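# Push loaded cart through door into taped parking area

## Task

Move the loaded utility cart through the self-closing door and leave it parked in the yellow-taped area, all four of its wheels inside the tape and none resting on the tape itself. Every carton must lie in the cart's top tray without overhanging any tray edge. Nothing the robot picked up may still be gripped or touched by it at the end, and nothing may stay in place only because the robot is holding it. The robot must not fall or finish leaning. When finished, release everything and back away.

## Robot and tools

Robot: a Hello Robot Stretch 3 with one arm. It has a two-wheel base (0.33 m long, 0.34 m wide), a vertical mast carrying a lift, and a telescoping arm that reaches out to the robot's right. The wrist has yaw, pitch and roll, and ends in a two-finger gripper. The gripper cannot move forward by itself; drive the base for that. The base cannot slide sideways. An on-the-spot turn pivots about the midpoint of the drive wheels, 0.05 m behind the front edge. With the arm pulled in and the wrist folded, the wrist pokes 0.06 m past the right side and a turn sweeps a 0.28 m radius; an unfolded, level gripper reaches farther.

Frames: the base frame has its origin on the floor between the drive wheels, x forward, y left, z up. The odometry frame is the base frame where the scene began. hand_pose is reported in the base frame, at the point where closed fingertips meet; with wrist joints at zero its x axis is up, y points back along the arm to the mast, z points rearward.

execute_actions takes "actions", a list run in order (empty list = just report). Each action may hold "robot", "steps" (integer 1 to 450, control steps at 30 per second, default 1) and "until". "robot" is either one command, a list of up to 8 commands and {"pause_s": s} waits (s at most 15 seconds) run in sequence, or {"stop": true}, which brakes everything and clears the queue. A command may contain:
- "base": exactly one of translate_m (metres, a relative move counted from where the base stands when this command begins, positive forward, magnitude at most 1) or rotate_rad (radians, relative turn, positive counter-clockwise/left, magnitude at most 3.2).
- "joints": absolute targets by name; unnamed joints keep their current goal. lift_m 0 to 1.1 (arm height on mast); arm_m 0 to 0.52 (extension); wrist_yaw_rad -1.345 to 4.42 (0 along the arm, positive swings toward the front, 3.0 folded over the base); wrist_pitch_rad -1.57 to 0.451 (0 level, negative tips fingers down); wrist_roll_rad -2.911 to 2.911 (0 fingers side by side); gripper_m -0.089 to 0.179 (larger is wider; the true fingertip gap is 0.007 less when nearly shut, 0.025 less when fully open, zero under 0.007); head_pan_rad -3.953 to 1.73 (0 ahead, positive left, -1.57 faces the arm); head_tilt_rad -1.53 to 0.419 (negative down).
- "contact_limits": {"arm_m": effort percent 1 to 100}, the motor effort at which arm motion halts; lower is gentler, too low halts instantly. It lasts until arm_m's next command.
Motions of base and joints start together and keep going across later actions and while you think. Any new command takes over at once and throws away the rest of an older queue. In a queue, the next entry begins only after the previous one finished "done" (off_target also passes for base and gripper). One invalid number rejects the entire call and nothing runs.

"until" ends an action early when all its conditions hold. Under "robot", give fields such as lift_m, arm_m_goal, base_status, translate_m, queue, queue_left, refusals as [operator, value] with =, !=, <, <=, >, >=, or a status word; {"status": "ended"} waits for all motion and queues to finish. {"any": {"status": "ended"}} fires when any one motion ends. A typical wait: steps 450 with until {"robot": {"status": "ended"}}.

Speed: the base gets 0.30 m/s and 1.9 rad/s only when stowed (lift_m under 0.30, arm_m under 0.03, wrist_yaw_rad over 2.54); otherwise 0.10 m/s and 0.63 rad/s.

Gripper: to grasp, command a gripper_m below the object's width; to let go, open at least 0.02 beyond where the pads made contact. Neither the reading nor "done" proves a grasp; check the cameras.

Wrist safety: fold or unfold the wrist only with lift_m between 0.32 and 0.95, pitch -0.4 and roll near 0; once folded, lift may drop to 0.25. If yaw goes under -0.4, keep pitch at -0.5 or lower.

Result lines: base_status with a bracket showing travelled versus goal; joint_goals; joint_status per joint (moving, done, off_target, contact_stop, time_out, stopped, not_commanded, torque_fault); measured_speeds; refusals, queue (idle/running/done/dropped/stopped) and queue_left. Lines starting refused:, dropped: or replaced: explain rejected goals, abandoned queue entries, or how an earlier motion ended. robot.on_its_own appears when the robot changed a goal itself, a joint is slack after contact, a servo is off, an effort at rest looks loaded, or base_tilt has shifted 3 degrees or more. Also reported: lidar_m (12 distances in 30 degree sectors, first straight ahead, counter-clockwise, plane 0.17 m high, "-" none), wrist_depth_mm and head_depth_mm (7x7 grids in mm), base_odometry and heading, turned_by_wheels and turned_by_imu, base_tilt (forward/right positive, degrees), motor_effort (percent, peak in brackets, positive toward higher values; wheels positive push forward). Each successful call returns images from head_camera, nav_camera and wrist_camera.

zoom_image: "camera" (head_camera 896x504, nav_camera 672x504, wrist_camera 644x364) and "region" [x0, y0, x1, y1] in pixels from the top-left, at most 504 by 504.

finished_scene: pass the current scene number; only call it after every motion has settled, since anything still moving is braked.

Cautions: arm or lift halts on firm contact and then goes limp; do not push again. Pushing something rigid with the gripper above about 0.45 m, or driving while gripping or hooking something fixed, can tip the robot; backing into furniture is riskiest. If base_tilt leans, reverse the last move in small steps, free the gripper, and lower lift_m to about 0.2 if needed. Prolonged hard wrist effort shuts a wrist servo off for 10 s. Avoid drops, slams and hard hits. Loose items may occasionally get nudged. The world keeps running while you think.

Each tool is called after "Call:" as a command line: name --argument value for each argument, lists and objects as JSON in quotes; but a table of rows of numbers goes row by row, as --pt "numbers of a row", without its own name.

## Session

Call:
execute_actions --actions '[]'

Scene clock: 0.00 s.
robot.base_odometry: x=+0.000 y=+0.000 heading=+0.000 (m, m, rad; robot's odometry frame)
robot.turned_by_wheels: +0.000 (rad since the last result)
robot.turned_by_imu: +0.000 (rad since the last result)
robot.base_tilt: forward=+1.1 right=-0.6 (deg)
robot.lidar_m: 0.95 0.91 0.93 1.11 1.06 1.08 1.43 1.17 1.17 1.54 1.46 1.36
robot.head_depth_mm: 1257 1260 1260 1268 1267 1264 1273 / 1161 1165 1163 1170 1171 1177 1176 / 1085 1084 1085 1087 1090 1093 1094 / 1010 1016 1012 1022 1019 1021 1020 / 951 953 957 958 957 954 960 / 901 895 899 899 904 904 902 / 847 852 849 852 855 856 856
robot.base_status: not_commanded
robot.joint_positions: lift_m=+0.517 arm_m=+0.003 wrist_yaw_rad=+2.970 wrist_pitch_rad=-0.475 wrist_roll_rad=+0.001 gripper_m=+0.037 head_pan_rad=+0.006 head_tilt_rad=-0.010
robot.joint_goals: lift_m=+0.517 arm_m=+0.003 wrist_yaw_rad=+2.970 wrist_pitch_rad=-0.475 wrist_roll_rad=+0.001 gripper_m=+0.037 head_pan_rad=+0.006 head_tilt_rad=-0.010
robot.joint_status: lift_m=not_commanded arm_m=not_commanded wrist_yaw_rad=not_commanded wrist_pitch_rad=not_commanded wrist_roll_rad=not_commanded gripper_m=not_commanded head_pan_rad=not_commanded head_tilt_rad=not_commanded
robot.measured_speeds: translate_m=+0.000 rotate_rad=+0.000 lift_m=+0.000 arm_m=+0.000 wrist_yaw_rad=+0.000 wrist_pitch_rad=+0.000 wrist_roll_rad=+0.000 head_pan_rad=+0.000 head_tilt_rad=+0.000
robot: refusals=0 queue=idle queue_left=0
robot.motor_effort: left_wheel=+0 right_wheel=+0 lift_m=+19 arm_m=+0 wrist_yaw_rad=-1 wrist_pitch_rad=+4 wrist_roll_rad=+0 gripper_m=-1 head_pan_rad=+0 head_tilt_rad=+3 (%)
robot.hand_pose: x=+0.0157 y=+0.0657 z=+0.5175 quat_wxyz=(+0.225, +0.699, +0.107, +0.670) (m; robot's base frame)
robot.wrist_depth_mm: 839 - - - - 880 732 / 872 - - - - 929 779 / 934 - - - - - 800 / 983 - - - - - 845 / 894 878 - 907 878 872 827 / 744 749 - 760 - 740 759 / 674 653 646 671 660 656 672
pictures: head_camera (sideways: a quarter turn clockwise sets it upright), nav_camera (sideways: a quarter turn counterclockwise sets it upright), wrist_camera
camera_calibration (this result's frames):
head_camera: T_world_to_cam=[[-0.00955565, -0.0149765, -0.999842, 1.32269], [-0.0173922, 0.999739, -0.0148087, 0.0254946], [0.999803, 0.017248, -0.00981363, -0.0449256], [0, 0, 0, 1]] pos_world=[0.0579993, -0.00490387, 1.32242]
nav_camera: T_world_to_cam=[[0.0274727, -0.0542083, 0.998152, -1.25441], [0.0305027, -0.998018, -0.0550406, 0.119685], [0.999157, 0.0319585, -0.0257647, -0.0107785], [0, 0, 0, 1]] pos_world=[0.0415807, 0.0517928, 1.2584]
wrist_camera: T_world_to_cam=[[0.992585, -0.120833, 0.0132021, -0.00420167], [-0.0651877, -0.620839, -0.781223, 0.474467], [0.102594, 0.77457, -0.624112, 0.434352], [0, 0, 0, 1]] pos_world=[-0.00946204, -0.0423758, 0.641804]
Images, in order (width x height): head_camera 896x504, nav_camera 672x504, wrist_camera 644x364.

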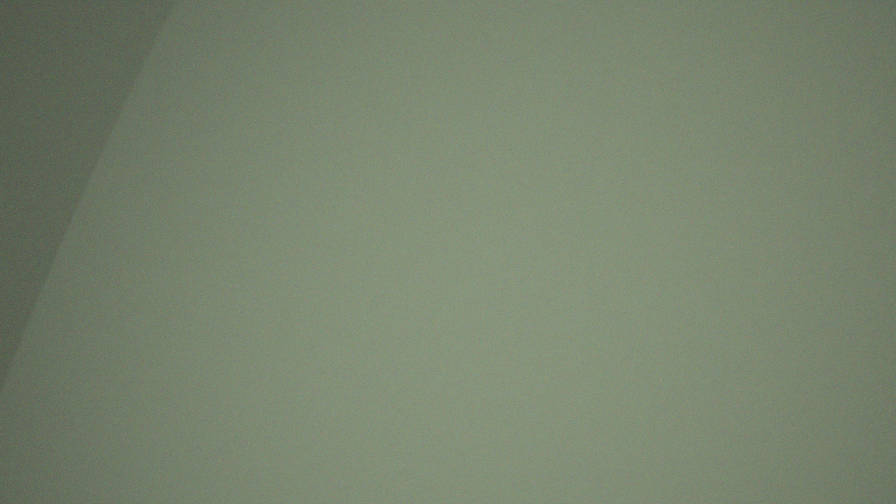

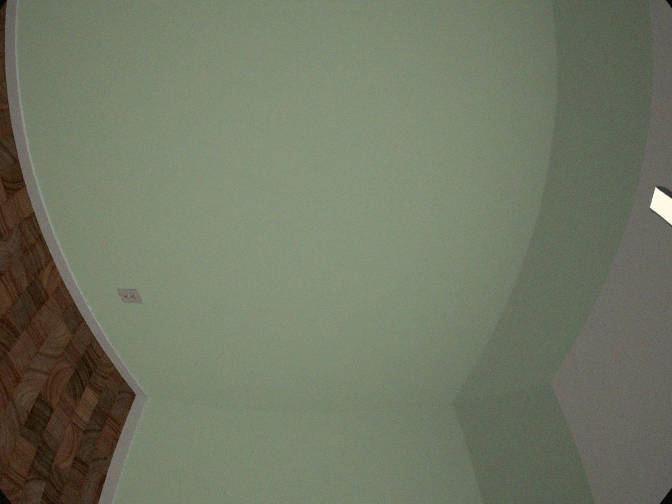

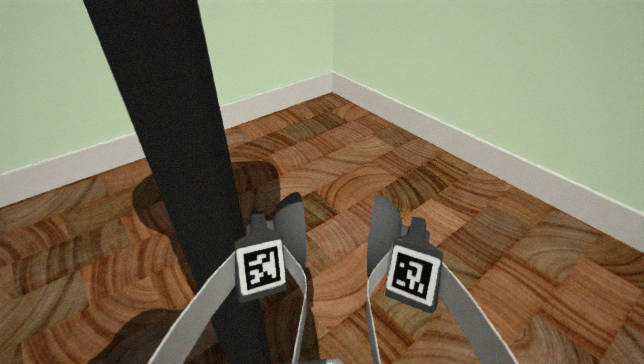

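Call:
execute_actions --actions '[{"robot":{"joints":{"head_pan_rad":-2.6,"head_tilt_rad":-0.6,"lift_m":0.28}},"steps":200,"until":{"robot":{"status":"ended"}}}]'

Scene clock: 4.87 s.
robot.base_odometry: x=+0.000 y=+0.000 heading=+0.000 (m, m, rad; robot's odometry frame)
robot.turned_by_wheels: +0.000 (rad since the last result)
robot.turned_by_imu: -0.001 (rad since the last result)
robot.base_tilt: forward=+1.0 right=-0.5 (deg)
robot.lidar_m: 0.95 0.91 0.93 1.11 1.06 1.08 1.43 1.17 1.17 1.54 1.47 1.36
robot.head_depth_mm: 2492 2726 2925 2343 1822 1496 1260 / 2481 2715 2967 2359 1835 1500 1266 / 2471 2632 1771 1717 1768 1512 1262 / 2482 1397 1789 1695 1730 1507 1271 / 2479 2634 1288 1626 1689 1500 1270 / 2469 2662 1243 1569 1724 1506 1272 / 2481 2684 2928 2369 1848 1506 1268
robot.base_status: not_commanded
robot.joint_positions: lift_m=+0.280 arm_m=+0.003 wrist_yaw_rad=+2.970 wrist_pitch_rad=-0.475 wrist_roll_rad=+0.001 gripper_m=+0.037 head_pan_rad=-2.593 head_tilt_rad=-0.592
robot.joint_goals: lift_m=+0.280 arm_m=+0.003 wrist_yaw_rad=+2.970 wrist_pitch_rad=-0.475 wrist_roll_rad=+0.001 gripper_m=+0.037 head_pan_rad=-2.600 head_tilt_rad=-0.600
robot.joint_status: lift_m=done arm_m=not_commanded wrist_yaw_rad=not_commanded wrist_pitch_rad=not_commanded wrist_roll_rad=not_commanded gripper_m=not_commanded head_pan_rad=done head_tilt_rad=done
robot.measured_speeds: translate_m=+0.000 rotate_rad=+0.000 lift_m=+0.000 arm_m=+0.000 wrist_yaw_rad=+0.000 wrist_pitch_rad=+0.000 wrist_roll_rad=+0.000 head_pan_rad=+0.000 head_tilt_rad=+0.000
robot: refusals=0 queue=done queue_left=0
robot.motor_effort: left_wheel=-1(1) right_wheel=+0(0) lift_m=+12(19) arm_m=+0(0) wrist_yaw_rad=+0(0) wrist_pitch_rad=+5(5) wrist_roll_rad=+0(0) gripper_m=+0(1) head_pan_rad=-3(44) head_tilt_rad=-3(25) (%)
robot.hand_pose: x=+0.0157 y=+0.0657 z=+0.2805 quat_wxyz=(+0.225, +0.699, +0.107, +0.670) (m; robot's base frame)
robot.wrist_depth_mm: 867 - - - - 904 735 / 866 - - - - 951 769 / 809 823 799 818 824 802 776 / 645 648 640 658 649 659 645 / 544 544 - 548 568 551 559 / 481 - - - - 476 473 / - - - - 414 412 415
pictures: head_camera (sideways: a quarter turn clockwise sets it upright), nav_camera (sideways: a quarter turn counterclockwise sets it upright), wrist_camera
camera_calibration (this result's frames):
head_camera: T_world_to_cam=[[0.468113, 0.303714, -0.829836, 1.09773], [0.53698, -0.843575, -0.00583083, 0.0104167], [-0.7018, -0.442876, -0.557977, 0.678881], [0, 0, 0, 1]] pos_world=[-0.0430187, -0.0239505, 1.2898]
nav_camera: T_world_to_cam=[[-0.515958, -0.251762, 0.818782, -1.01687], [-0.512702, 0.856486, -0.0597258, 0.129053], [-0.686239, -0.450607, -0.57099, 0.709093], [0, 0, 0, 1]] pos_world=[0.0281125, -0.0470182, 1.24518]
wrist_camera: T_world_to_cam=[[0.992585, -0.120834, 0.0132019, -0.0010738], [-0.0651883, -0.620839, -0.781223, 0.289373], [0.102595, 0.774569, -0.624113, 0.286482], [0, 0, 0, 1]] pos_world=[-0.00946196, -0.0423758, 0.404875]
Images, in order (width x height): head_camera 896x504, nav_camera 672x504, wrist_camera 644x364.

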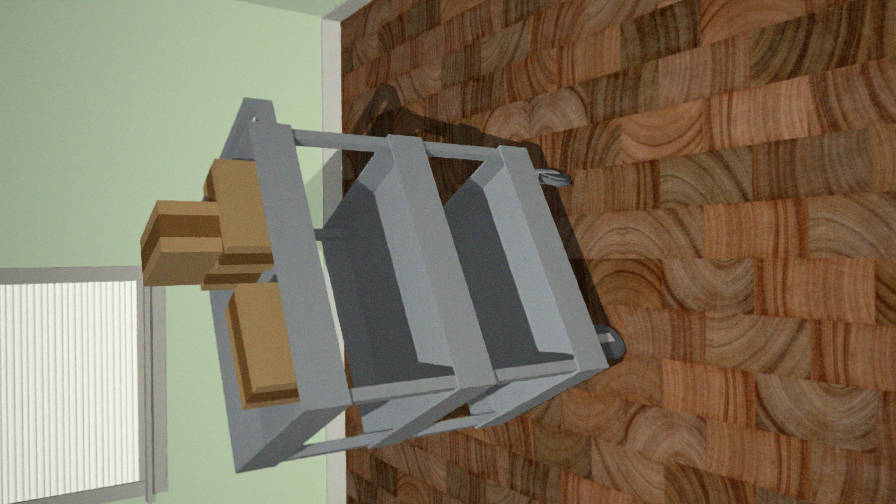

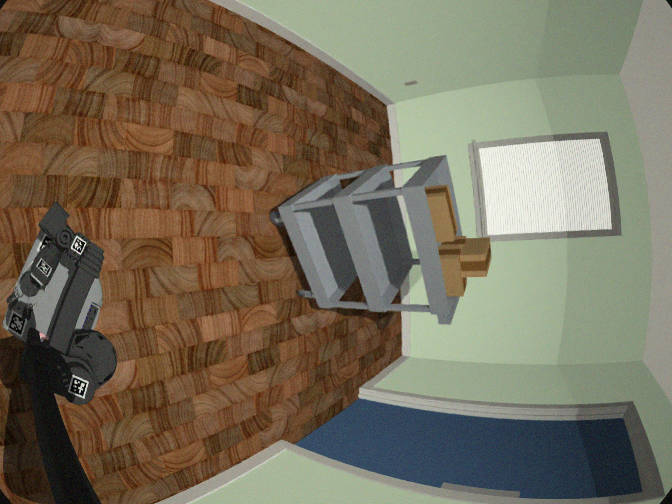

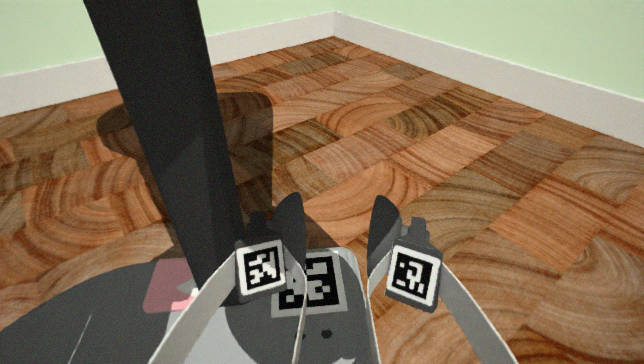

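Call:
execute_actions --actions '[{"robot":[{"base":{"rotate_rad":-2.58},"joints":{"head_pan_rad":-0.75,"head_tilt_rad":-0.6}},{"base":{"translate_m":0.4}}],"steps":450,"until":{"robot":{"status":"ended"}}}]'

Call:
execute_actions --actions '[{"robot":{"joints":{"head_pan_rad":0.0,"head_tilt_rad":-0.75}},"steps":450,"until":{"robot":{"status":"ended"}}}]'

Scene clock: 15.77 s.
robot.base_odometry: x=-0.339 y=-0.213 heading=-2.580 (m, m, rad; robot's odometry frame)
robot.turned_by_wheels: -2.580 (rad since the last result)
robot.turned_by_imu: -2.584 (rad since the last result)
robot.base_tilt: forward=+1.0 right=-0.6 (deg)
robot.lidar_m: 0.79 0.78 1.51 1.46 1.52 1.34 1.30 1.35 1.10 1.06 1.11 1.04
robot.head_depth_mm: 1036 1113 1208 1314 1445 1486 1262 / 1205 1302 1415 1509 1620 1497 1256 / 1314 1444 1597 1764 1819 1497 1268 / 1456 1609 1794 2012 1842 1498 1272 / 1621 1789 1991 2193 1838 1494 1262 / 1729 1970 2291 2367 1831 1491 1265 / 1994 2305 2640 2349 1831 1423 1266
robot.base_status: done (translate_m +0.4000 of +0.4000)
robot.joint_positions: lift_m=+0.280 arm_m=+0.003 wrist_yaw_rad=+2.970 wrist_pitch_rad=-0.475 wrist_roll_rad=+0.001 gripper_m=+0.037 head_pan_rad=-0.757 head_tilt_rad=-0.593
robot.joint_goals: lift_m=+0.280 arm_m=+0.003 wrist_yaw_rad=+2.970 wrist_pitch_rad=-0.475 wrist_roll_rad=+0.001 gripper_m=+0.037 head_pan_rad=-0.750 head_tilt_rad=-0.600
robot.joint_status: lift_m=done arm_m=not_commanded wrist_yaw_rad=not_commanded wrist_pitch_rad=not_commanded wrist_roll_rad=not_commanded gripper_m=not_commanded head_pan_rad=done head_tilt_rad=done
robot.measured_speeds: translate_m=+0.000 rotate_rad=+0.000 lift_m=+0.000 arm_m=+0.000 wrist_yaw_rad=+0.000 wrist_pitch_rad=+0.000 wrist_roll_rad=+0.000 head_pan_rad=+0.000 head_tilt_rad=+0.000
robot: refusals=0 queue=done queue_left=0
robot.motor_effort: left_wheel=+1(8) right_wheel=-3(10) lift_m=+12(12) arm_m=+0(0) wrist_yaw_rad=-1(2) wrist_pitch_rad=+4(4) wrist_roll_rad=+0(0) gripper_m=+0(0) head_pan_rad=+4(40) head_tilt_rad=-2(3) (%)
robot.hand_pose: x=+0.0157 y=+0.0657 z=+0.2805 quat_wxyz=(+0.225, +0.699, +0.107, +0.670) (m; robot's base frame)
robot.wrist_depth_mm: - - - - - - - / - - - - - - - / 805 807 817 795 812 800 810 / 633 647 638 638 657 644 644 / 548 546 - 547 562 552 546 / 488 - - - - 473 468 / - - - - 416 416 417
pictures: head_camera (sideways: a quarter turn clockwise sets it upright), nav_camera (sideways: a quarter turn counterclockwise sets it upright), wrist_camera
camera_calibration (this result's frames):
head_camera: T_world_to_cam=[[-0.41626, 0.372702, -0.82935, 1.10249], [0.673447, 0.739213, -0.00581509, 0.00956375], [0.610899, -0.560943, -0.558699, 0.671814], [0, 0, 0, 1]] pos_world=[0.0420735, -0.0411221, 1.28975]
nav_camera: T_world_to_cam=[[0.378648, -0.432479, 0.818284, -1.02167], [-0.692308, -0.719126, -0.0597177, 0.130138], [0.614276, -0.543893, -0.571704, 0.702089], [0, 0, 0, 1]] pos_world=[0.0456741, 0.0335945, 1.24518]
wrist_camera: T_world_to_cam=[[0.992585, -0.120833, 0.0132026, -0.00107788], [-0.0651873, -0.620839, -0.781223, 0.289337], [0.102594, 0.774569, -0.624113, 0.286497], [0, 0, 0, 1]] pos_world=[-0.00946205, -0.0424106, 0.404857]
Images, in order (width x height): head_camera 896x504, nav_camera 672x504, wrist_camera 644x364.

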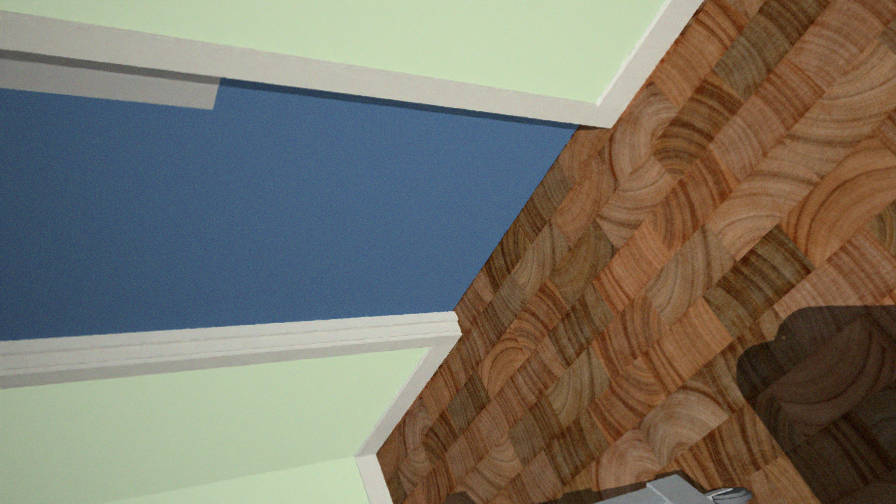

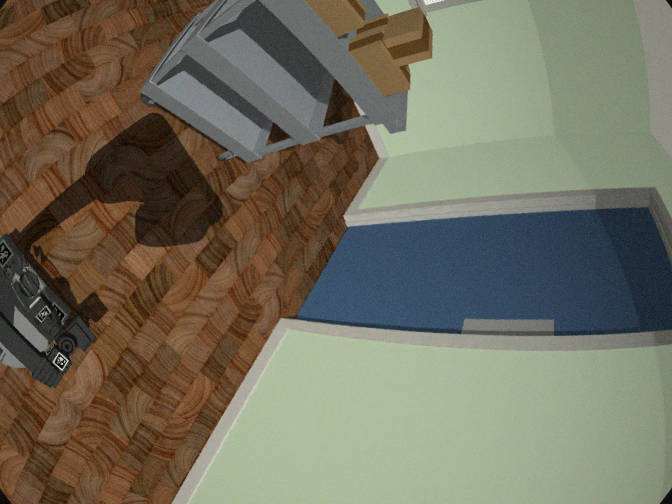

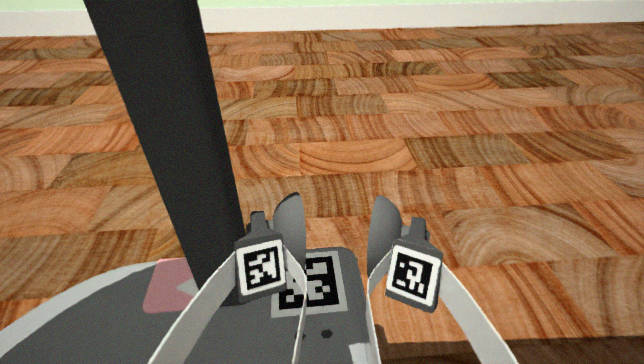

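Scene clock: 16.77 s.
robot.base_odometry: x=-0.339 y=-0.213 heading=-2.580 (m, m, rad; robot's odometry frame)
robot.turned_by_wheels: +0.000 (rad since the last result)
robot.turned_by_imu: +0.000 (rad since the last result)
robot.base_tilt: forward=+1.1 right=-0.6 (deg)
robot.lidar_m: 0.79 0.78 1.50 1.46 1.52 1.34 1.30 1.36 1.09 1.06 1.11 1.04
robot.head_depth_mm: 2149 2305 2349 1910 1588 1349 1179 / 2173 1054 1285 1346 1544 1347 1183 / 1013 996 1378 1328 1502 1357 1183 / 2052 1079 961 1253 1482 1359 1179 / 2158 960 912 1222 1413 1360 1180 / 2154 1178 873 1191 1444 1364 1190 / 2195 1165 1052 1885 1601 1359 1191
robot.base_status: done (translate_m +0.4000 of +0.4000)
robot.joint_positions: lift_m=+0.280 arm_m=+0.003 wrist_yaw_rad=+2.970 wrist_pitch_rad=-0.475 wrist_roll_rad=+0.001 gripper_m=+0.037 head_pan_rad=-0.007 head_tilt_rad=-0.740
robot.joint_goals: lift_m=+0.280 arm_m=+0.003 wrist_yaw_rad=+2.970 wrist_pitch_rad=-0.475 wrist_roll_rad=+0.001 gripper_m=+0.037 head_pan_rad=+0.000 head_tilt_rad=-0.750
robot.joint_status: lift_m=done arm_m=not_commanded wrist_yaw_rad=not_commanded wrist_pitch_rad=not_commanded wrist_roll_rad=not_commanded gripper_m=not_commanded head_pan_rad=done head_tilt_rad=done
robot.measured_speeds: translate_m=+0.000 rotate_rad=+0.000 lift_m=+0.000 arm_m=+0.000 wrist_yaw_rad=+0.000 wrist_pitch_rad=+0.000 wrist_roll_rad=+0.000 head_pan_rad=+0.000 head_tilt_rad=+0.000
robot: refusals=0 queue=done queue_left=0
robot.motor_effort: left_wheel=+1(2) right_wheel=-3(3) lift_m=+12(12) arm_m=-1(1) wrist_yaw_rad=+0(1) wrist_pitch_rad=+4(4) wrist_roll_rad=+0(0) gripper_m=-1(0) head_pan_rad=+4(42) head_tilt_rad=-4(16) (%)
robot.hand_pose: x=+0.0157 y=+0.0657 z=+0.2805 quat_wxyz=(+0.225, +0.699, +0.107, +0.670) (m; robot's base frame)
robot.wrist_depth_mm: - - - - - - - / - - - - - - - / 775 798 791 794 812 800 807 / 655 640 642 639 643 665 650 / 553 543 - 546 569 552 548 / 482 - - - - 473 475 / - - - - 421 411 409
pictures: head_camera (sideways: a quarter turn clockwise sets it upright), nav_camera (sideways: a quarter turn counterclockwise sets it upright), wrist_camera
camera_calibration (this result's frames):
head_camera: T_world_to_cam=[[-0.674094, -0.0100485, -0.738577, 0.985741], [-0.0115052, 0.999929, -0.00310362, 0.0102111], [0.738556, 0.00640532, -0.674162, 0.821237], [0, 0, 0, 1]] pos_world=[0.0580714, -0.00556537, 1.28172]
nav_camera: T_world_to_cam=[[0.685532, -0.0593183, 0.725622, -0.902763], [-0.0252906, -0.998014, -0.0576926, 0.123422], [0.727603, 0.0211988, -0.685671, 0.849649], [0, 0, 0, 1]] pos_world=[0.00378724, 0.0516149, 1.24476]
wrist_camera: T_world_to_cam=[[0.992585, -0.120833, 0.0132026, -0.00107788], [-0.0651873, -0.620839, -0.781223, 0.289337], [0.102594, 0.774569, -0.624113, 0.286497], [0, 0, 0, 1]] pos_world=[-0.00946205, -0.0424106, 0.404857]
Images, in order (width x height): head_camera 896x504, nav_camera 672x504, wrist_camera 644x364.

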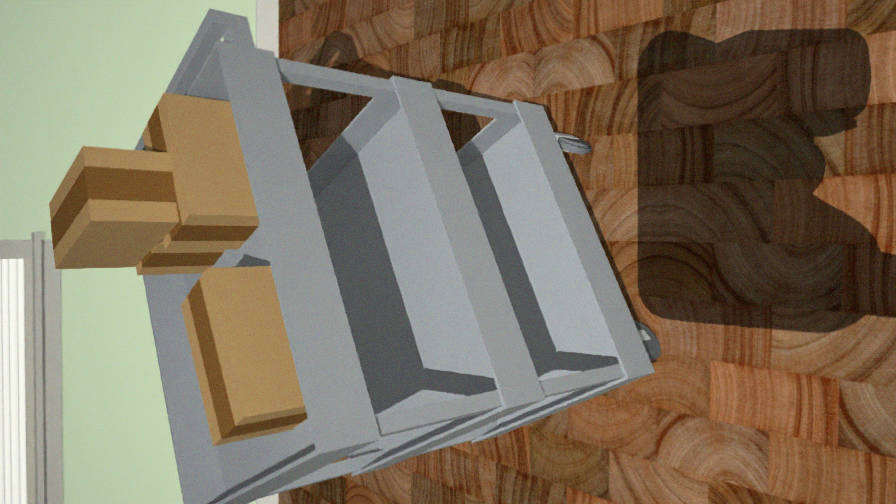

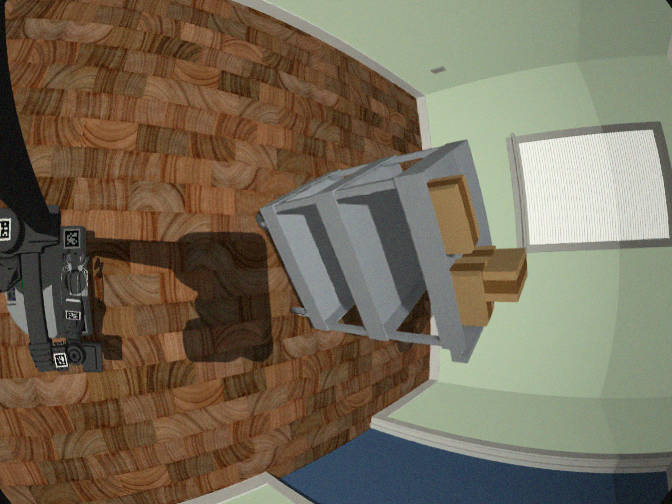

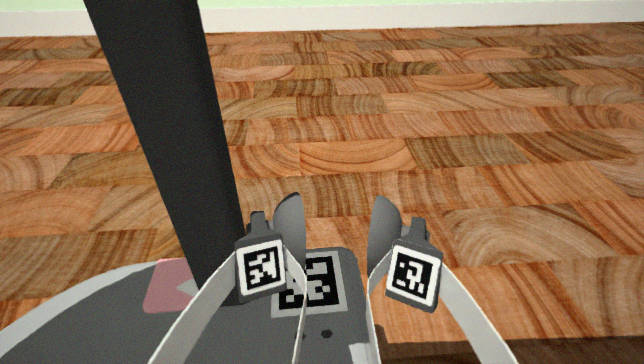

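Call:
execute_actions --actions '[{"robot":[{"base":{"rotate_rad":-0.9}},{"base":{"translate_m":0.87}},{"base":{"rotate_rad":0.9}},{"base":{"translate_m":0.56}},{"base":{"rotate_rad":1.571}},{"joints":{"lift_m":0.737,"wrist_pitch_rad":-0.4,"head_pan_rad":-0.2,"head_tilt_rad":-0.9}},{"joints":{"wrist_yaw_rad":1.94,"gripper_m":0.12}},{"joints":{"wrist_roll_rad":1.57,"wrist_pitch_rad":0}}],"steps":450,"until":{"robot":{"status":"ended"}}},{"steps":300,"until":{"robot":{"status":"ended"}}}]'

Scene clock: 57.73 s.
robot.base_odometry: x=-1.633 y=-0.223 heading=-1.009 (m, m, rad; robot's odometry frame)
robot.turned_by_wheels: +1.571 (rad since the last result)
robot.turned_by_imu: +1.569 (rad since the last result)
robot.base_tilt: forward=+1.1 right=-0.7 (deg)
robot.lidar_m: 0.37 0.45 2.49 1.62 0.57 0.51 0.49 0.51 0.65 1.35 1.41 0.49
robot.head_depth_mm: 2064 2310 687 1642 1435 1267 1141 / 2053 2259 672 983 1388 1261 1151 / 1941 626 647 981 1193 1291 1112 / 602 577 595 589 924 1182 1134 / 1822 541 562 562 895 1121 1139 / 1802 520 585 630 648 1233 1138 / 1828 718 712 647 1365 1277 1138
robot.base_status: done (rotate_rad +1.5709 of +1.5710)
robot.joint_positions: lift_m=+0.737 arm_m=+0.003 wrist_yaw_rad=+1.943 wrist_pitch_rad=-0.025 wrist_roll_rad=+1.569 gripper_m=+0.120 head_pan_rad=-0.193 head_tilt_rad=-0.889
robot.joint_goals: lift_m=+0.737 arm_m=+0.003 wrist_yaw_rad=+1.940 wrist_pitch_rad=+0.000 wrist_roll_rad=+1.570 gripper_m=+0.120 head_pan_rad=-0.200 head_tilt_rad=-0.900
robot.joint_status: lift_m=done arm_m=not_commanded wrist_yaw_rad=done wrist_pitch_rad=done wrist_roll_rad=done gripper_m=done head_pan_rad=done head_tilt_rad=done
robot.measured_speeds: translate_m=+0.000 rotate_rad=+0.000 lift_m=+0.000 arm_m=+0.000 wrist_yaw_rad=+0.000 wrist_pitch_rad=+0.000 wrist_roll_rad=+0.000 head_pan_rad=+0.000 head_tilt_rad=+0.000
robot: refusals=0 queue=done queue_left=0
robot.motor_effort: left_wheel=-2(7) right_wheel=+4(14) lift_m=+27(29) arm_m=-1(1) wrist_yaw_rad=-2(4) wrist_pitch_rad=+8(7) wrist_roll_rad=+1(2) gripper_m=+0(93) head_pan_rad=-4(23) head_tilt_rad=-4(17) (%)
robot.hand_pose: x=+0.2166 y=-0.0550 z=+0.8444 quat_wxyz=(+0.012, +0.826, -0.564, -0.006) (m; robot's base frame)
robot.wrist_depth_mm: - - 441 340 890 763 493 / - - 459 345 935 751 483 / - - - 353 948 749 491 / - - - 352 368 704 462 / - - - - - - 934 / - - - - - - - / - - - - - - -
pictures: head_camera (sideways: a quarter turn clockwise sets it upright), nav_camera (sideways: a quarter turn counterclockwise sets it upright), wrist_camera
camera_calibration (this result's frames):
head_camera: T_world_to_cam=[[-0.764162, 0.13408, -0.630935, 0.84602], [0.173062, 0.984911, -0.000302365, 0.00543797], [0.621374, -0.109422, -0.775836, 0.954179], [0, 0, 0, 1]] pos_world=[0.0526536, -0.0143821, 1.27407]
nav_camera: T_world_to_cam=[[0.76059, -0.203974, 0.616359, -0.760843], [-0.217288, -0.974591, -0.0543909, 0.120284], [0.611792, -0.092558, -0.785585, 0.980291], [0, 0, 0, 1]] pos_world=[0.00509153, 0.0527692, 1.2456]
wrist_camera: T_world_to_cam=[[0.0258298, -0.0306363, -0.999197, 0.846768], [-0.539796, 0.840857, -0.0397355, 0.225117], [0.841399, 0.540389, 0.00518184, 0.00694823], [0, 0, 0, 1]] pos_world=[0.0937989, -0.167104, 0.854997]
Images, in order (width x height): head_camera 896x504, nav_camera 672x504, wrist_camera 644x364.

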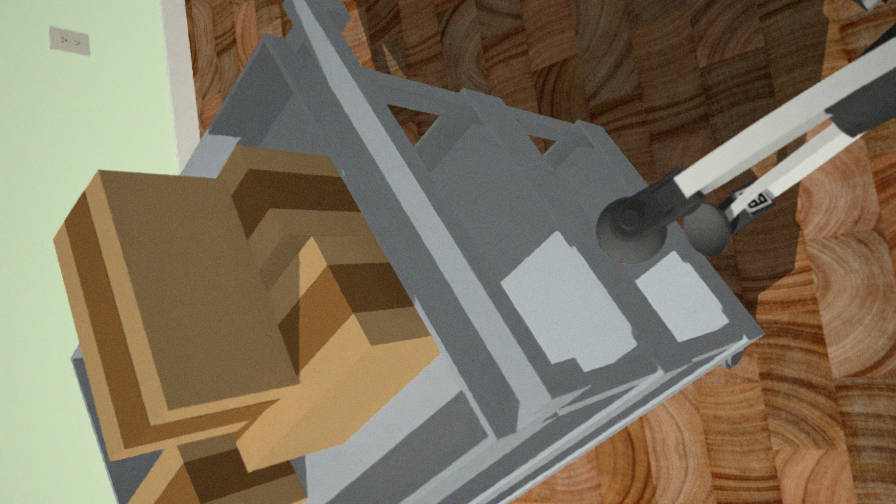

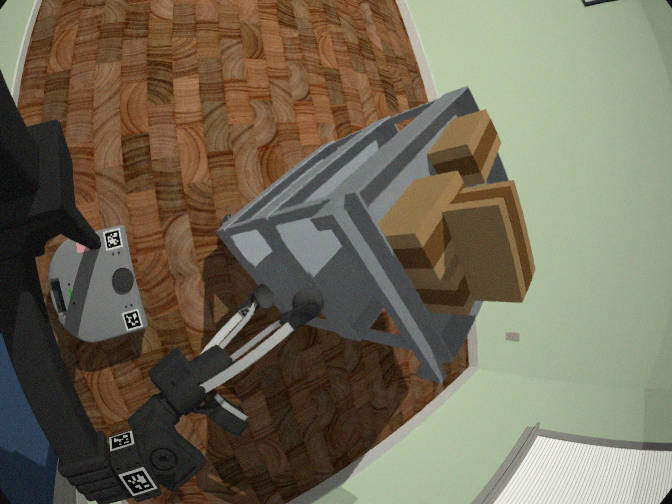

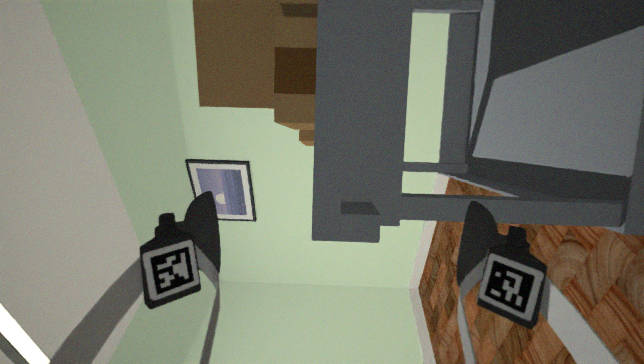

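Call:
execute_actions --actions '[{"robot":[{"joints":{"arm_m":0.088},"base":{"translate_m":0.17}}],"steps":450,"until":{"robot":{"status":"ended"}}}]'

Scene clock: 65.47 s.
robot.base_odometry: x=-1.543 y=-0.367 heading=-1.009 (m, m, rad; robot's odometry frame)
robot.turned_by_wheels: +0.000 (rad since the last result)
robot.turned_by_imu: -0.001 (rad since the last result)
robot.base_tilt: forward=+1.1 right=-0.5 (deg)
robot.lidar_m: 0.22 0.21 2.50 2.26 0.83 0.67 0.65 0.68 0.83 1.35 1.41 0.29
robot.head_depth_mm: 1910 2182 1943 599 1378 1250 1109 / 1862 2091 649 569 499 1206 1129 / 1829 464 488 510 503 841 1133 / 1797 466 449 476 476 489 1085 / 1773 467 417 465 460 444 835 / 1739 867 415 484 536 437 1105 / 1706 848 610 605 547 1236 1139
robot.base_status: done (translate_m +0.1700 of +0.1700)
robot.joint_positions: lift_m=+0.737 arm_m=+0.088 wrist_yaw_rad=+1.943 wrist_pitch_rad=-0.025 wrist_roll_rad=+1.569 gripper_m=+0.120 head_pan_rad=-0.193 head_tilt_rad=-0.889
robot.joint_goals: lift_m=+0.737 arm_m=+0.088 wrist_yaw_rad=+1.940 wrist_pitch_rad=+0.000 wrist_roll_rad=+1.570 gripper_m=+0.120 head_pan_rad=-0.200 head_tilt_rad=-0.900
robot.joint_status: lift_m=done arm_m=done wrist_yaw_rad=done wrist_pitch_rad=done wrist_roll_rad=done gripper_m=done head_pan_rad=done head_tilt_rad=done
robot.measured_speeds: translate_m=+0.000 rotate_rad=+0.000 lift_m=+0.000 arm_m=+0.000 wrist_yaw_rad=+0.000 wrist_pitch_rad=+0.000 wrist_roll_rad=+0.000 head_pan_rad=+0.000 head_tilt_rad=+0.000
robot: refusals=0 queue=done queue_left=0
robot.motor_effort: left_wheel=-2(4) right_wheel=+4(9) lift_m=+27(27) arm_m=+2(1) wrist_yaw_rad=-2(3) wrist_pitch_rad=+7(8) wrist_roll_rad=+0(1) gripper_m=+0(0) head_pan_rad=-4(3) head_tilt_rad=-4(4) (%)
robot.hand_pose: x=+0.2167 y=-0.1398 z=+0.8445 quat_wxyz=(+0.011, +0.826, -0.564, -0.006) (m; robot's base frame)
robot.wrist_depth_mm: - - - 175 230 761 494 / - - 334 179 235 751 486 / - - 345 184 240 752 487 / - - 355 186 244 744 481 / - - 322 190 252 634 479 / - - - 253 255 - 480 / - - - 263 260 - 439
pictures: head_camera (sideways: a quarter turn clockwise sets it upright), nav_camera (sideways: a quarter turn counterclockwise sets it upright), wrist_camera
camera_calibration (this result's frames):
head_camera: T_world_to_cam=[[-0.764403, 0.134157, -0.630626, 0.84562], [0.173099, 0.984904, -0.000294815, 0.00542791], [0.621067, -0.109386, -0.776087, 0.954507], [0, 0, 0, 1]] pos_world=[0.0526422, -0.0143817, 1.27405]
nav_camera: T_world_to_cam=[[0.760822, -0.20405, 0.616046, -0.760437], [-0.217346, -0.974579, -0.0543805, 0.120271], [0.611482, -0.0925213, -0.785831, 0.980612], [0, 0, 0, 1]] pos_world=[0.00507157, 0.0527736, 1.2456]
wrist_camera: T_world_to_cam=[[0.0260198, -0.0302102, -0.999205, 0.844284], [-0.53919, 0.841259, -0.0394756, 0.296208], [0.841782, 0.539788, 0.00560029, 0.0522128], [0, 0, 0, 1]] pos_world=[0.0937926, -0.251866, 0.855013]
Images, in order (width x height): head_camera 896x504, nav_camera 672x504, wrist_camera 644x364.

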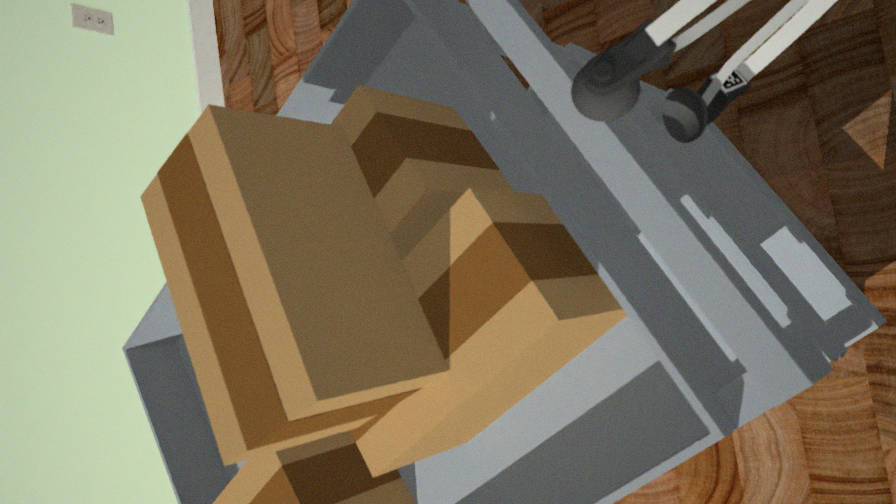

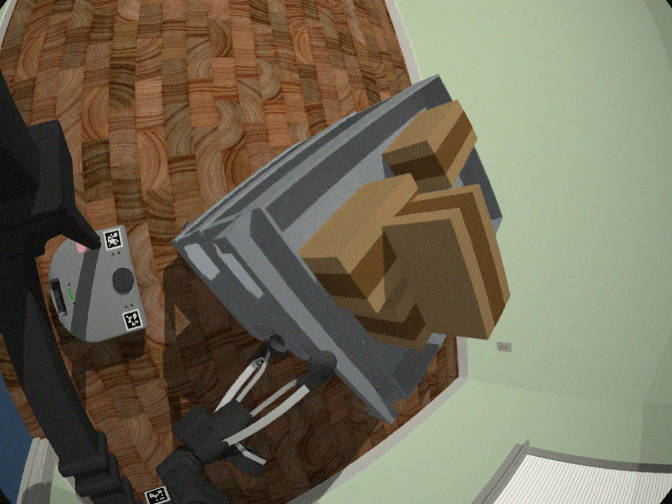

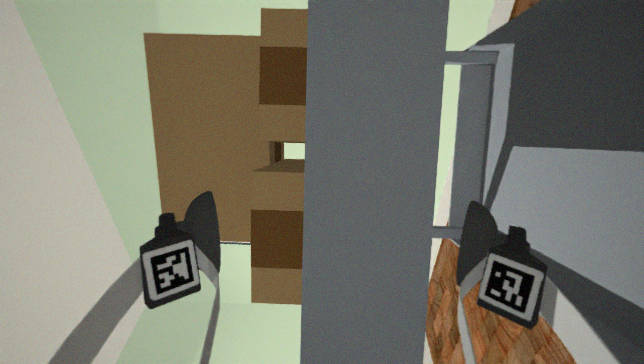

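Call:
execute_actions --actions '[{"robot":[{"joints":{"arm_m":0.05},"base":{"translate_m":0.04}},{"joints":{"gripper_m":-0.02}},{"base":{"translate_m":-0.1},"joints":{"arm_m":0.0}},{"base":{"rotate_rad":-0.3}},{"base":{"translate_m":-0.3}},{"base":{"rotate_rad":0.3}}],"steps":450,"until":{"robot":{"status":"ended"}}}]'

Scene clock: 82.23 s.
robot.base_odometry: x=-1.652 y=-0.026 heading=-1.009 (m, m, rad; robot's odometry frame)
robot.turned_by_wheels: +0.000 (rad since the last result)
robot.turned_by_imu: -0.003 (rad since the last result)
robot.base_tilt: forward=+0.9 right=-0.6 (deg)
robot.lidar_m: 0.24 0.24 2.40 0.94 0.36 0.32 0.31 0.32 0.44 0.94 0.39 0.25
robot.head_depth_mm: 2245 2392 617 586 504 825 1149 / 2222 465 418 479 524 775 1107 / 2170 465 412 475 493 432 1101 / 2124 859 408 458 446 424 1034 / 2097 841 404 456 437 438 979 / 2068 691 538 592 546 438 1089 / 2021 718 713 633 548 431 1095
robot.base_status: done (rotate_rad +0.2997 of +0.3000)
robot.joint_positions: lift_m=+0.737 arm_m=+0.003 wrist_yaw_rad=+1.929 wrist_pitch_rad=-0.006 wrist_roll_rad=+1.571 gripper_m=-0.019 head_pan_rad=-0.193 head_tilt_rad=-0.889
robot.joint_goals: lift_m=+0.737 arm_m=+0.000 wrist_yaw_rad=+1.943 wrist_pitch_rad=+0.000 wrist_roll_rad=+1.570 gripper_m=-0.020 head_pan_rad=-0.200 head_tilt_rad=-0.900
robot.joint_status: lift_m=done arm_m=done wrist_yaw_rad=done wrist_pitch_rad=done wrist_roll_rad=done gripper_m=done head_pan_rad=done head_tilt_rad=done
robot.measured_speeds: translate_m=+0.000 rotate_rad=+0.000 lift_m=+0.000 arm_m=+0.000 wrist_yaw_rad=+0.000 wrist_pitch_rad=+0.000 wrist_roll_rad=+0.000 head_pan_rad=+0.000 head_tilt_rad=+0.000
robot: refusals=0 queue=done queue_left=0
robot.motor_effort: left_wheel=-3(7) right_wheel=+12(22) lift_m=+26(27) arm_m=-1(4) wrist_yaw_rad=+11(23) wrist_pitch_rad=+2(8) wrist_roll_rad=+0(0) gripper_m=-20(99) head_pan_rad=-4(4) head_tilt_rad=-4(4) (%)
robot.hand_pose: x=+0.2185 y=-0.0582 z=+0.8495 quat_wxyz=(+0.003, +0.822, -0.570, -0.002) (m; robot's base frame)
robot.wrist_depth_mm: - 246 236 94 143 145 509 / - 271 261 100 155 157 503 / - 304 280 107 166 640 520 / - - 310 115 177 615 494 / - - - 123 191 - 469 / - - - 137 216 - - / - - - 154 234 - -
pictures: head_camera (sideways: a quarter turn clockwise sets it upright), nav_camera (sideways: a quarter turn counterclockwise sets it upright), wrist_camera
camera_calibration (this result's frames):
head_camera: T_world_to_cam=[[-0.764526, 0.13424, -0.63046, 0.845404], [0.173173, 0.984891, -0.000290739, 0.00542215], [0.620895, -0.109401, -0.776222, 0.954684], [0, 0, 0, 1]] pos_world=[0.0526353, -0.0143841, 1.27404]
nav_camera: T_world_to_cam=[[0.760937, -0.204132, 0.615878, -0.760218], [-0.217431, -0.97456, -0.0543748, 0.120264], [0.611309, -0.0925349, -0.785963, 0.980786], [0, 0, 0, 1]] pos_world=[0.00506368, 0.052776, 1.2456]
wrist_camera: T_world_to_cam=[[0.0429936, -0.022093, -0.998831, 0.848142], [-0.527172, 0.848746, -0.0414648, 0.228143], [0.84867, 0.528338, 0.0248439, -0.0118674], [0, 0, 0, 1]] pos_world=[0.0938772, -0.168627, 0.856905]
Images, in order (width x height): head_camera 896x504, nav_camera 672x504, wrist_camera 644x364.

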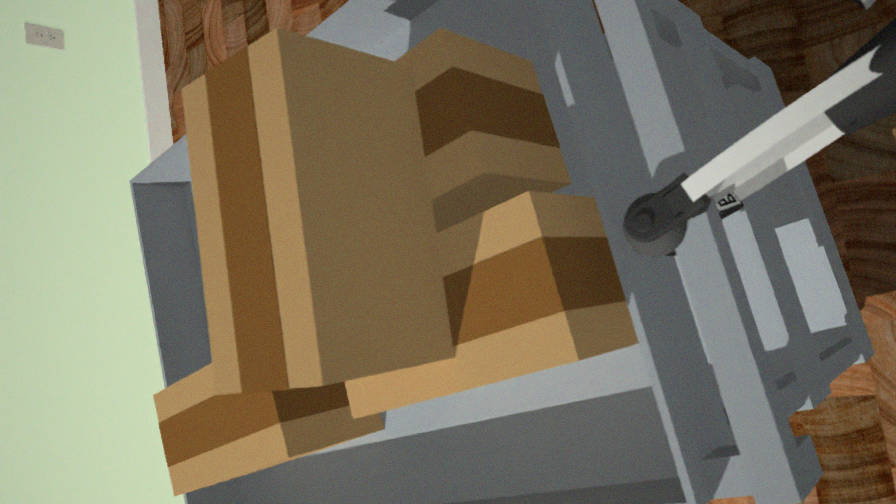

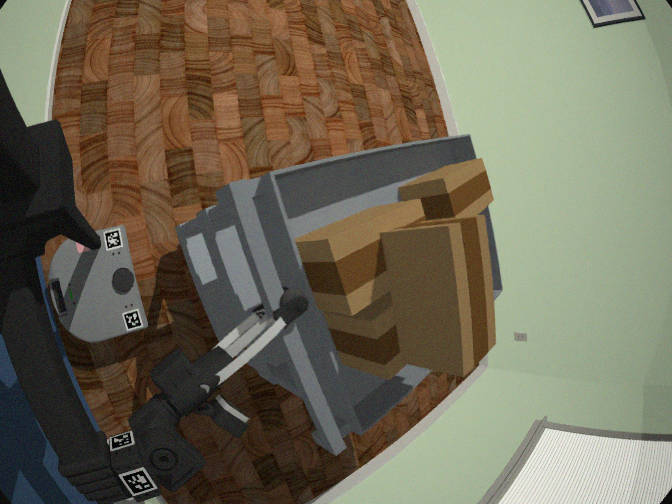

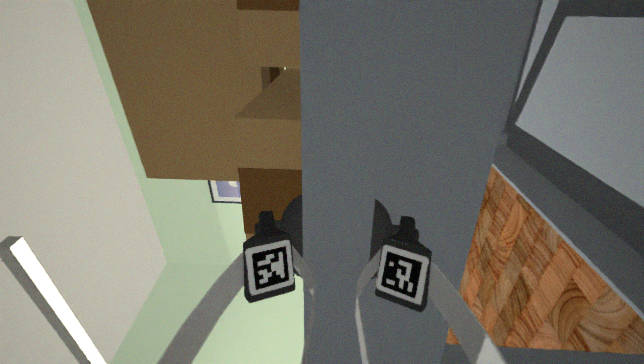

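Call:
execute_actions --actions '[{"robot":[{"joints":{"head_pan_rad":-3.5,"head_tilt_rad":-0.7},"base":{"translate_m":-0.6}}],"steps":450,"until":{"robot":{"status":"ended"}}}]'

Scene clock: 93.43 s.
robot.base_odometry: x=-1.972 y=+0.482 heading=-1.009 (m, m, rad; robot's odometry frame)
robot.turned_by_wheels: +0.000 (rad since the last result)
robot.turned_by_imu: -0.002 (rad since the last result)
robot.base_tilt: forward=+1.0 right=-0.8 (deg)
robot.lidar_m: 0.24 0.24 0.36 0.91 2.40 1.95 0.30 0.25 0.24 0.27 0.37 0.25
robot.head_depth_mm: 1944 2184 2427 1999 1645 1450 - / 1877 2101 2375 2015 1665 - - / 1798 2033 2314 2018 1641 - - / 1748 1966 2221 2019 1648 - - / 1690 1896 2145 2031 1653 - - / 1638 1824 2057 2023 1620 574 638 / 1589 1756 1890 402 435 474 517
robot.base_status: done (translate_m -0.6000 of -0.6000)
robot.joint_positions: lift_m=+0.737 arm_m=+0.003 wrist_yaw_rad=+1.947 wrist_pitch_rad=-0.005 wrist_roll_rad=+1.571 gripper_m=-0.019 head_pan_rad=-3.493 head_tilt_rad=-0.704
robot.joint_goals: lift_m=+0.737 arm_m=+0.000 wrist_yaw_rad=+1.943 wrist_pitch_rad=+0.000 wrist_roll_rad=+1.570 gripper_m=-0.020 head_pan_rad=-3.500 head_tilt_rad=-0.700
robot.joint_status: lift_m=done arm_m=done wrist_yaw_rad=done wrist_pitch_rad=done wrist_roll_rad=done gripper_m=done head_pan_rad=done head_tilt_rad=done
robot.measured_speeds: translate_m=+0.000 rotate_rad=+0.000 lift_m=+0.000 arm_m=+0.000 wrist_yaw_rad=+0.000 wrist_pitch_rad=+0.000 wrist_roll_rad=+0.000 head_pan_rad=+0.000 head_tilt_rad=+0.000
robot: refusals=0 queue=done queue_left=0
robot.motor_effort: left_wheel=-2(38) right_wheel=-6(47) lift_m=+25(26) arm_m=-1(1) wrist_yaw_rad=-3(18) wrist_pitch_rad=+2(2) wrist_roll_rad=-1(0) gripper_m=-22(20) head_pan_rad=-4(42) head_tilt_rad=+2(17) (%)
robot.hand_pose: x=+0.2168 y=-0.0537 z=+0.8496 quat_wxyz=(+0.003, +0.827, -0.562, -0.001) (m; robot's base frame)
robot.wrist_depth_mm: - 242 233 88 138 139 512 / - 271 262 94 148 152 517 / - 308 278 103 163 629 511 / - - 317 112 176 601 497 / - - - 122 193 - 457 / - - - 138 223 - - / 465 468 466 161 245 279 281
pictures: head_camera (sideways: a quarter turn clockwise sets it upright), nav_camera (sideways: a quarter turn counterclockwise sets it upright), wrist_camera
camera_calibration (this result's frames):
head_camera: T_world_to_cam=[[0.612544, -0.208666, -0.762397, 1.00894], [-0.326665, -0.945133, -0.00377713, 0.0130106], [-0.719778, 0.251362, -0.647099, 0.79493], [0, 0, 0, 1]] pos_world=[-0.041596, 0.0230126, 1.28366]
nav_camera: T_world_to_cam=[[-0.600337, 0.277982, 0.749881, -0.926536], [0.358576, 0.931678, -0.0583066, 0.121882], [-0.714855, 0.233886, -0.658999, 0.823756], [0, 0, 0, 1]] pos_world=[-0.0110724, -0.0486594, 1.24475]
wrist_camera: T_world_to_cam=[[0.0437002, -0.0211779, -0.99882, 0.848329], [-0.542582, 0.838976, -0.0415276, 0.226388], [0.838865, 0.543757, 0.0251726, -0.0101069], [0, 0, 0, 1]] pos_world=[0.0942401, -0.166472, 0.856984]
Images, in order (width x height): head_camera 896x504, nav_camera 672x504, wrist_camera 644x364.

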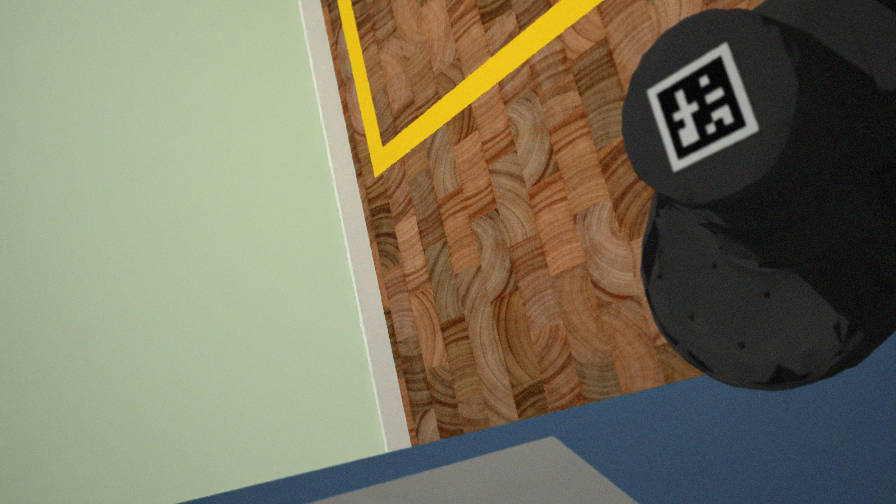

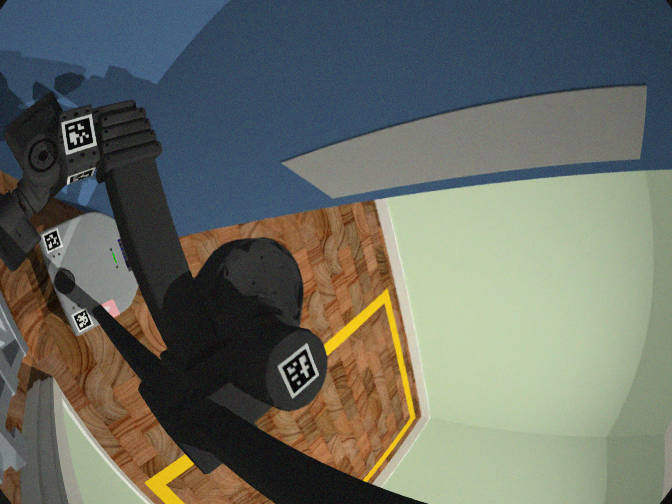

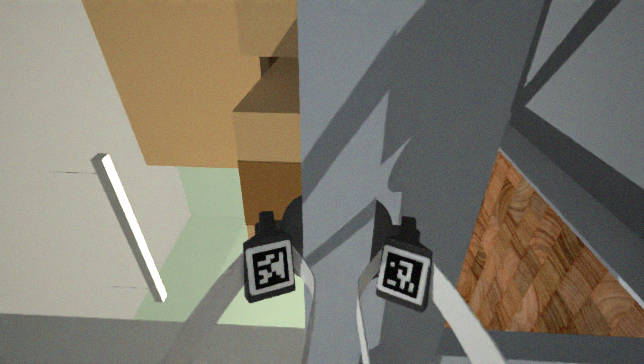

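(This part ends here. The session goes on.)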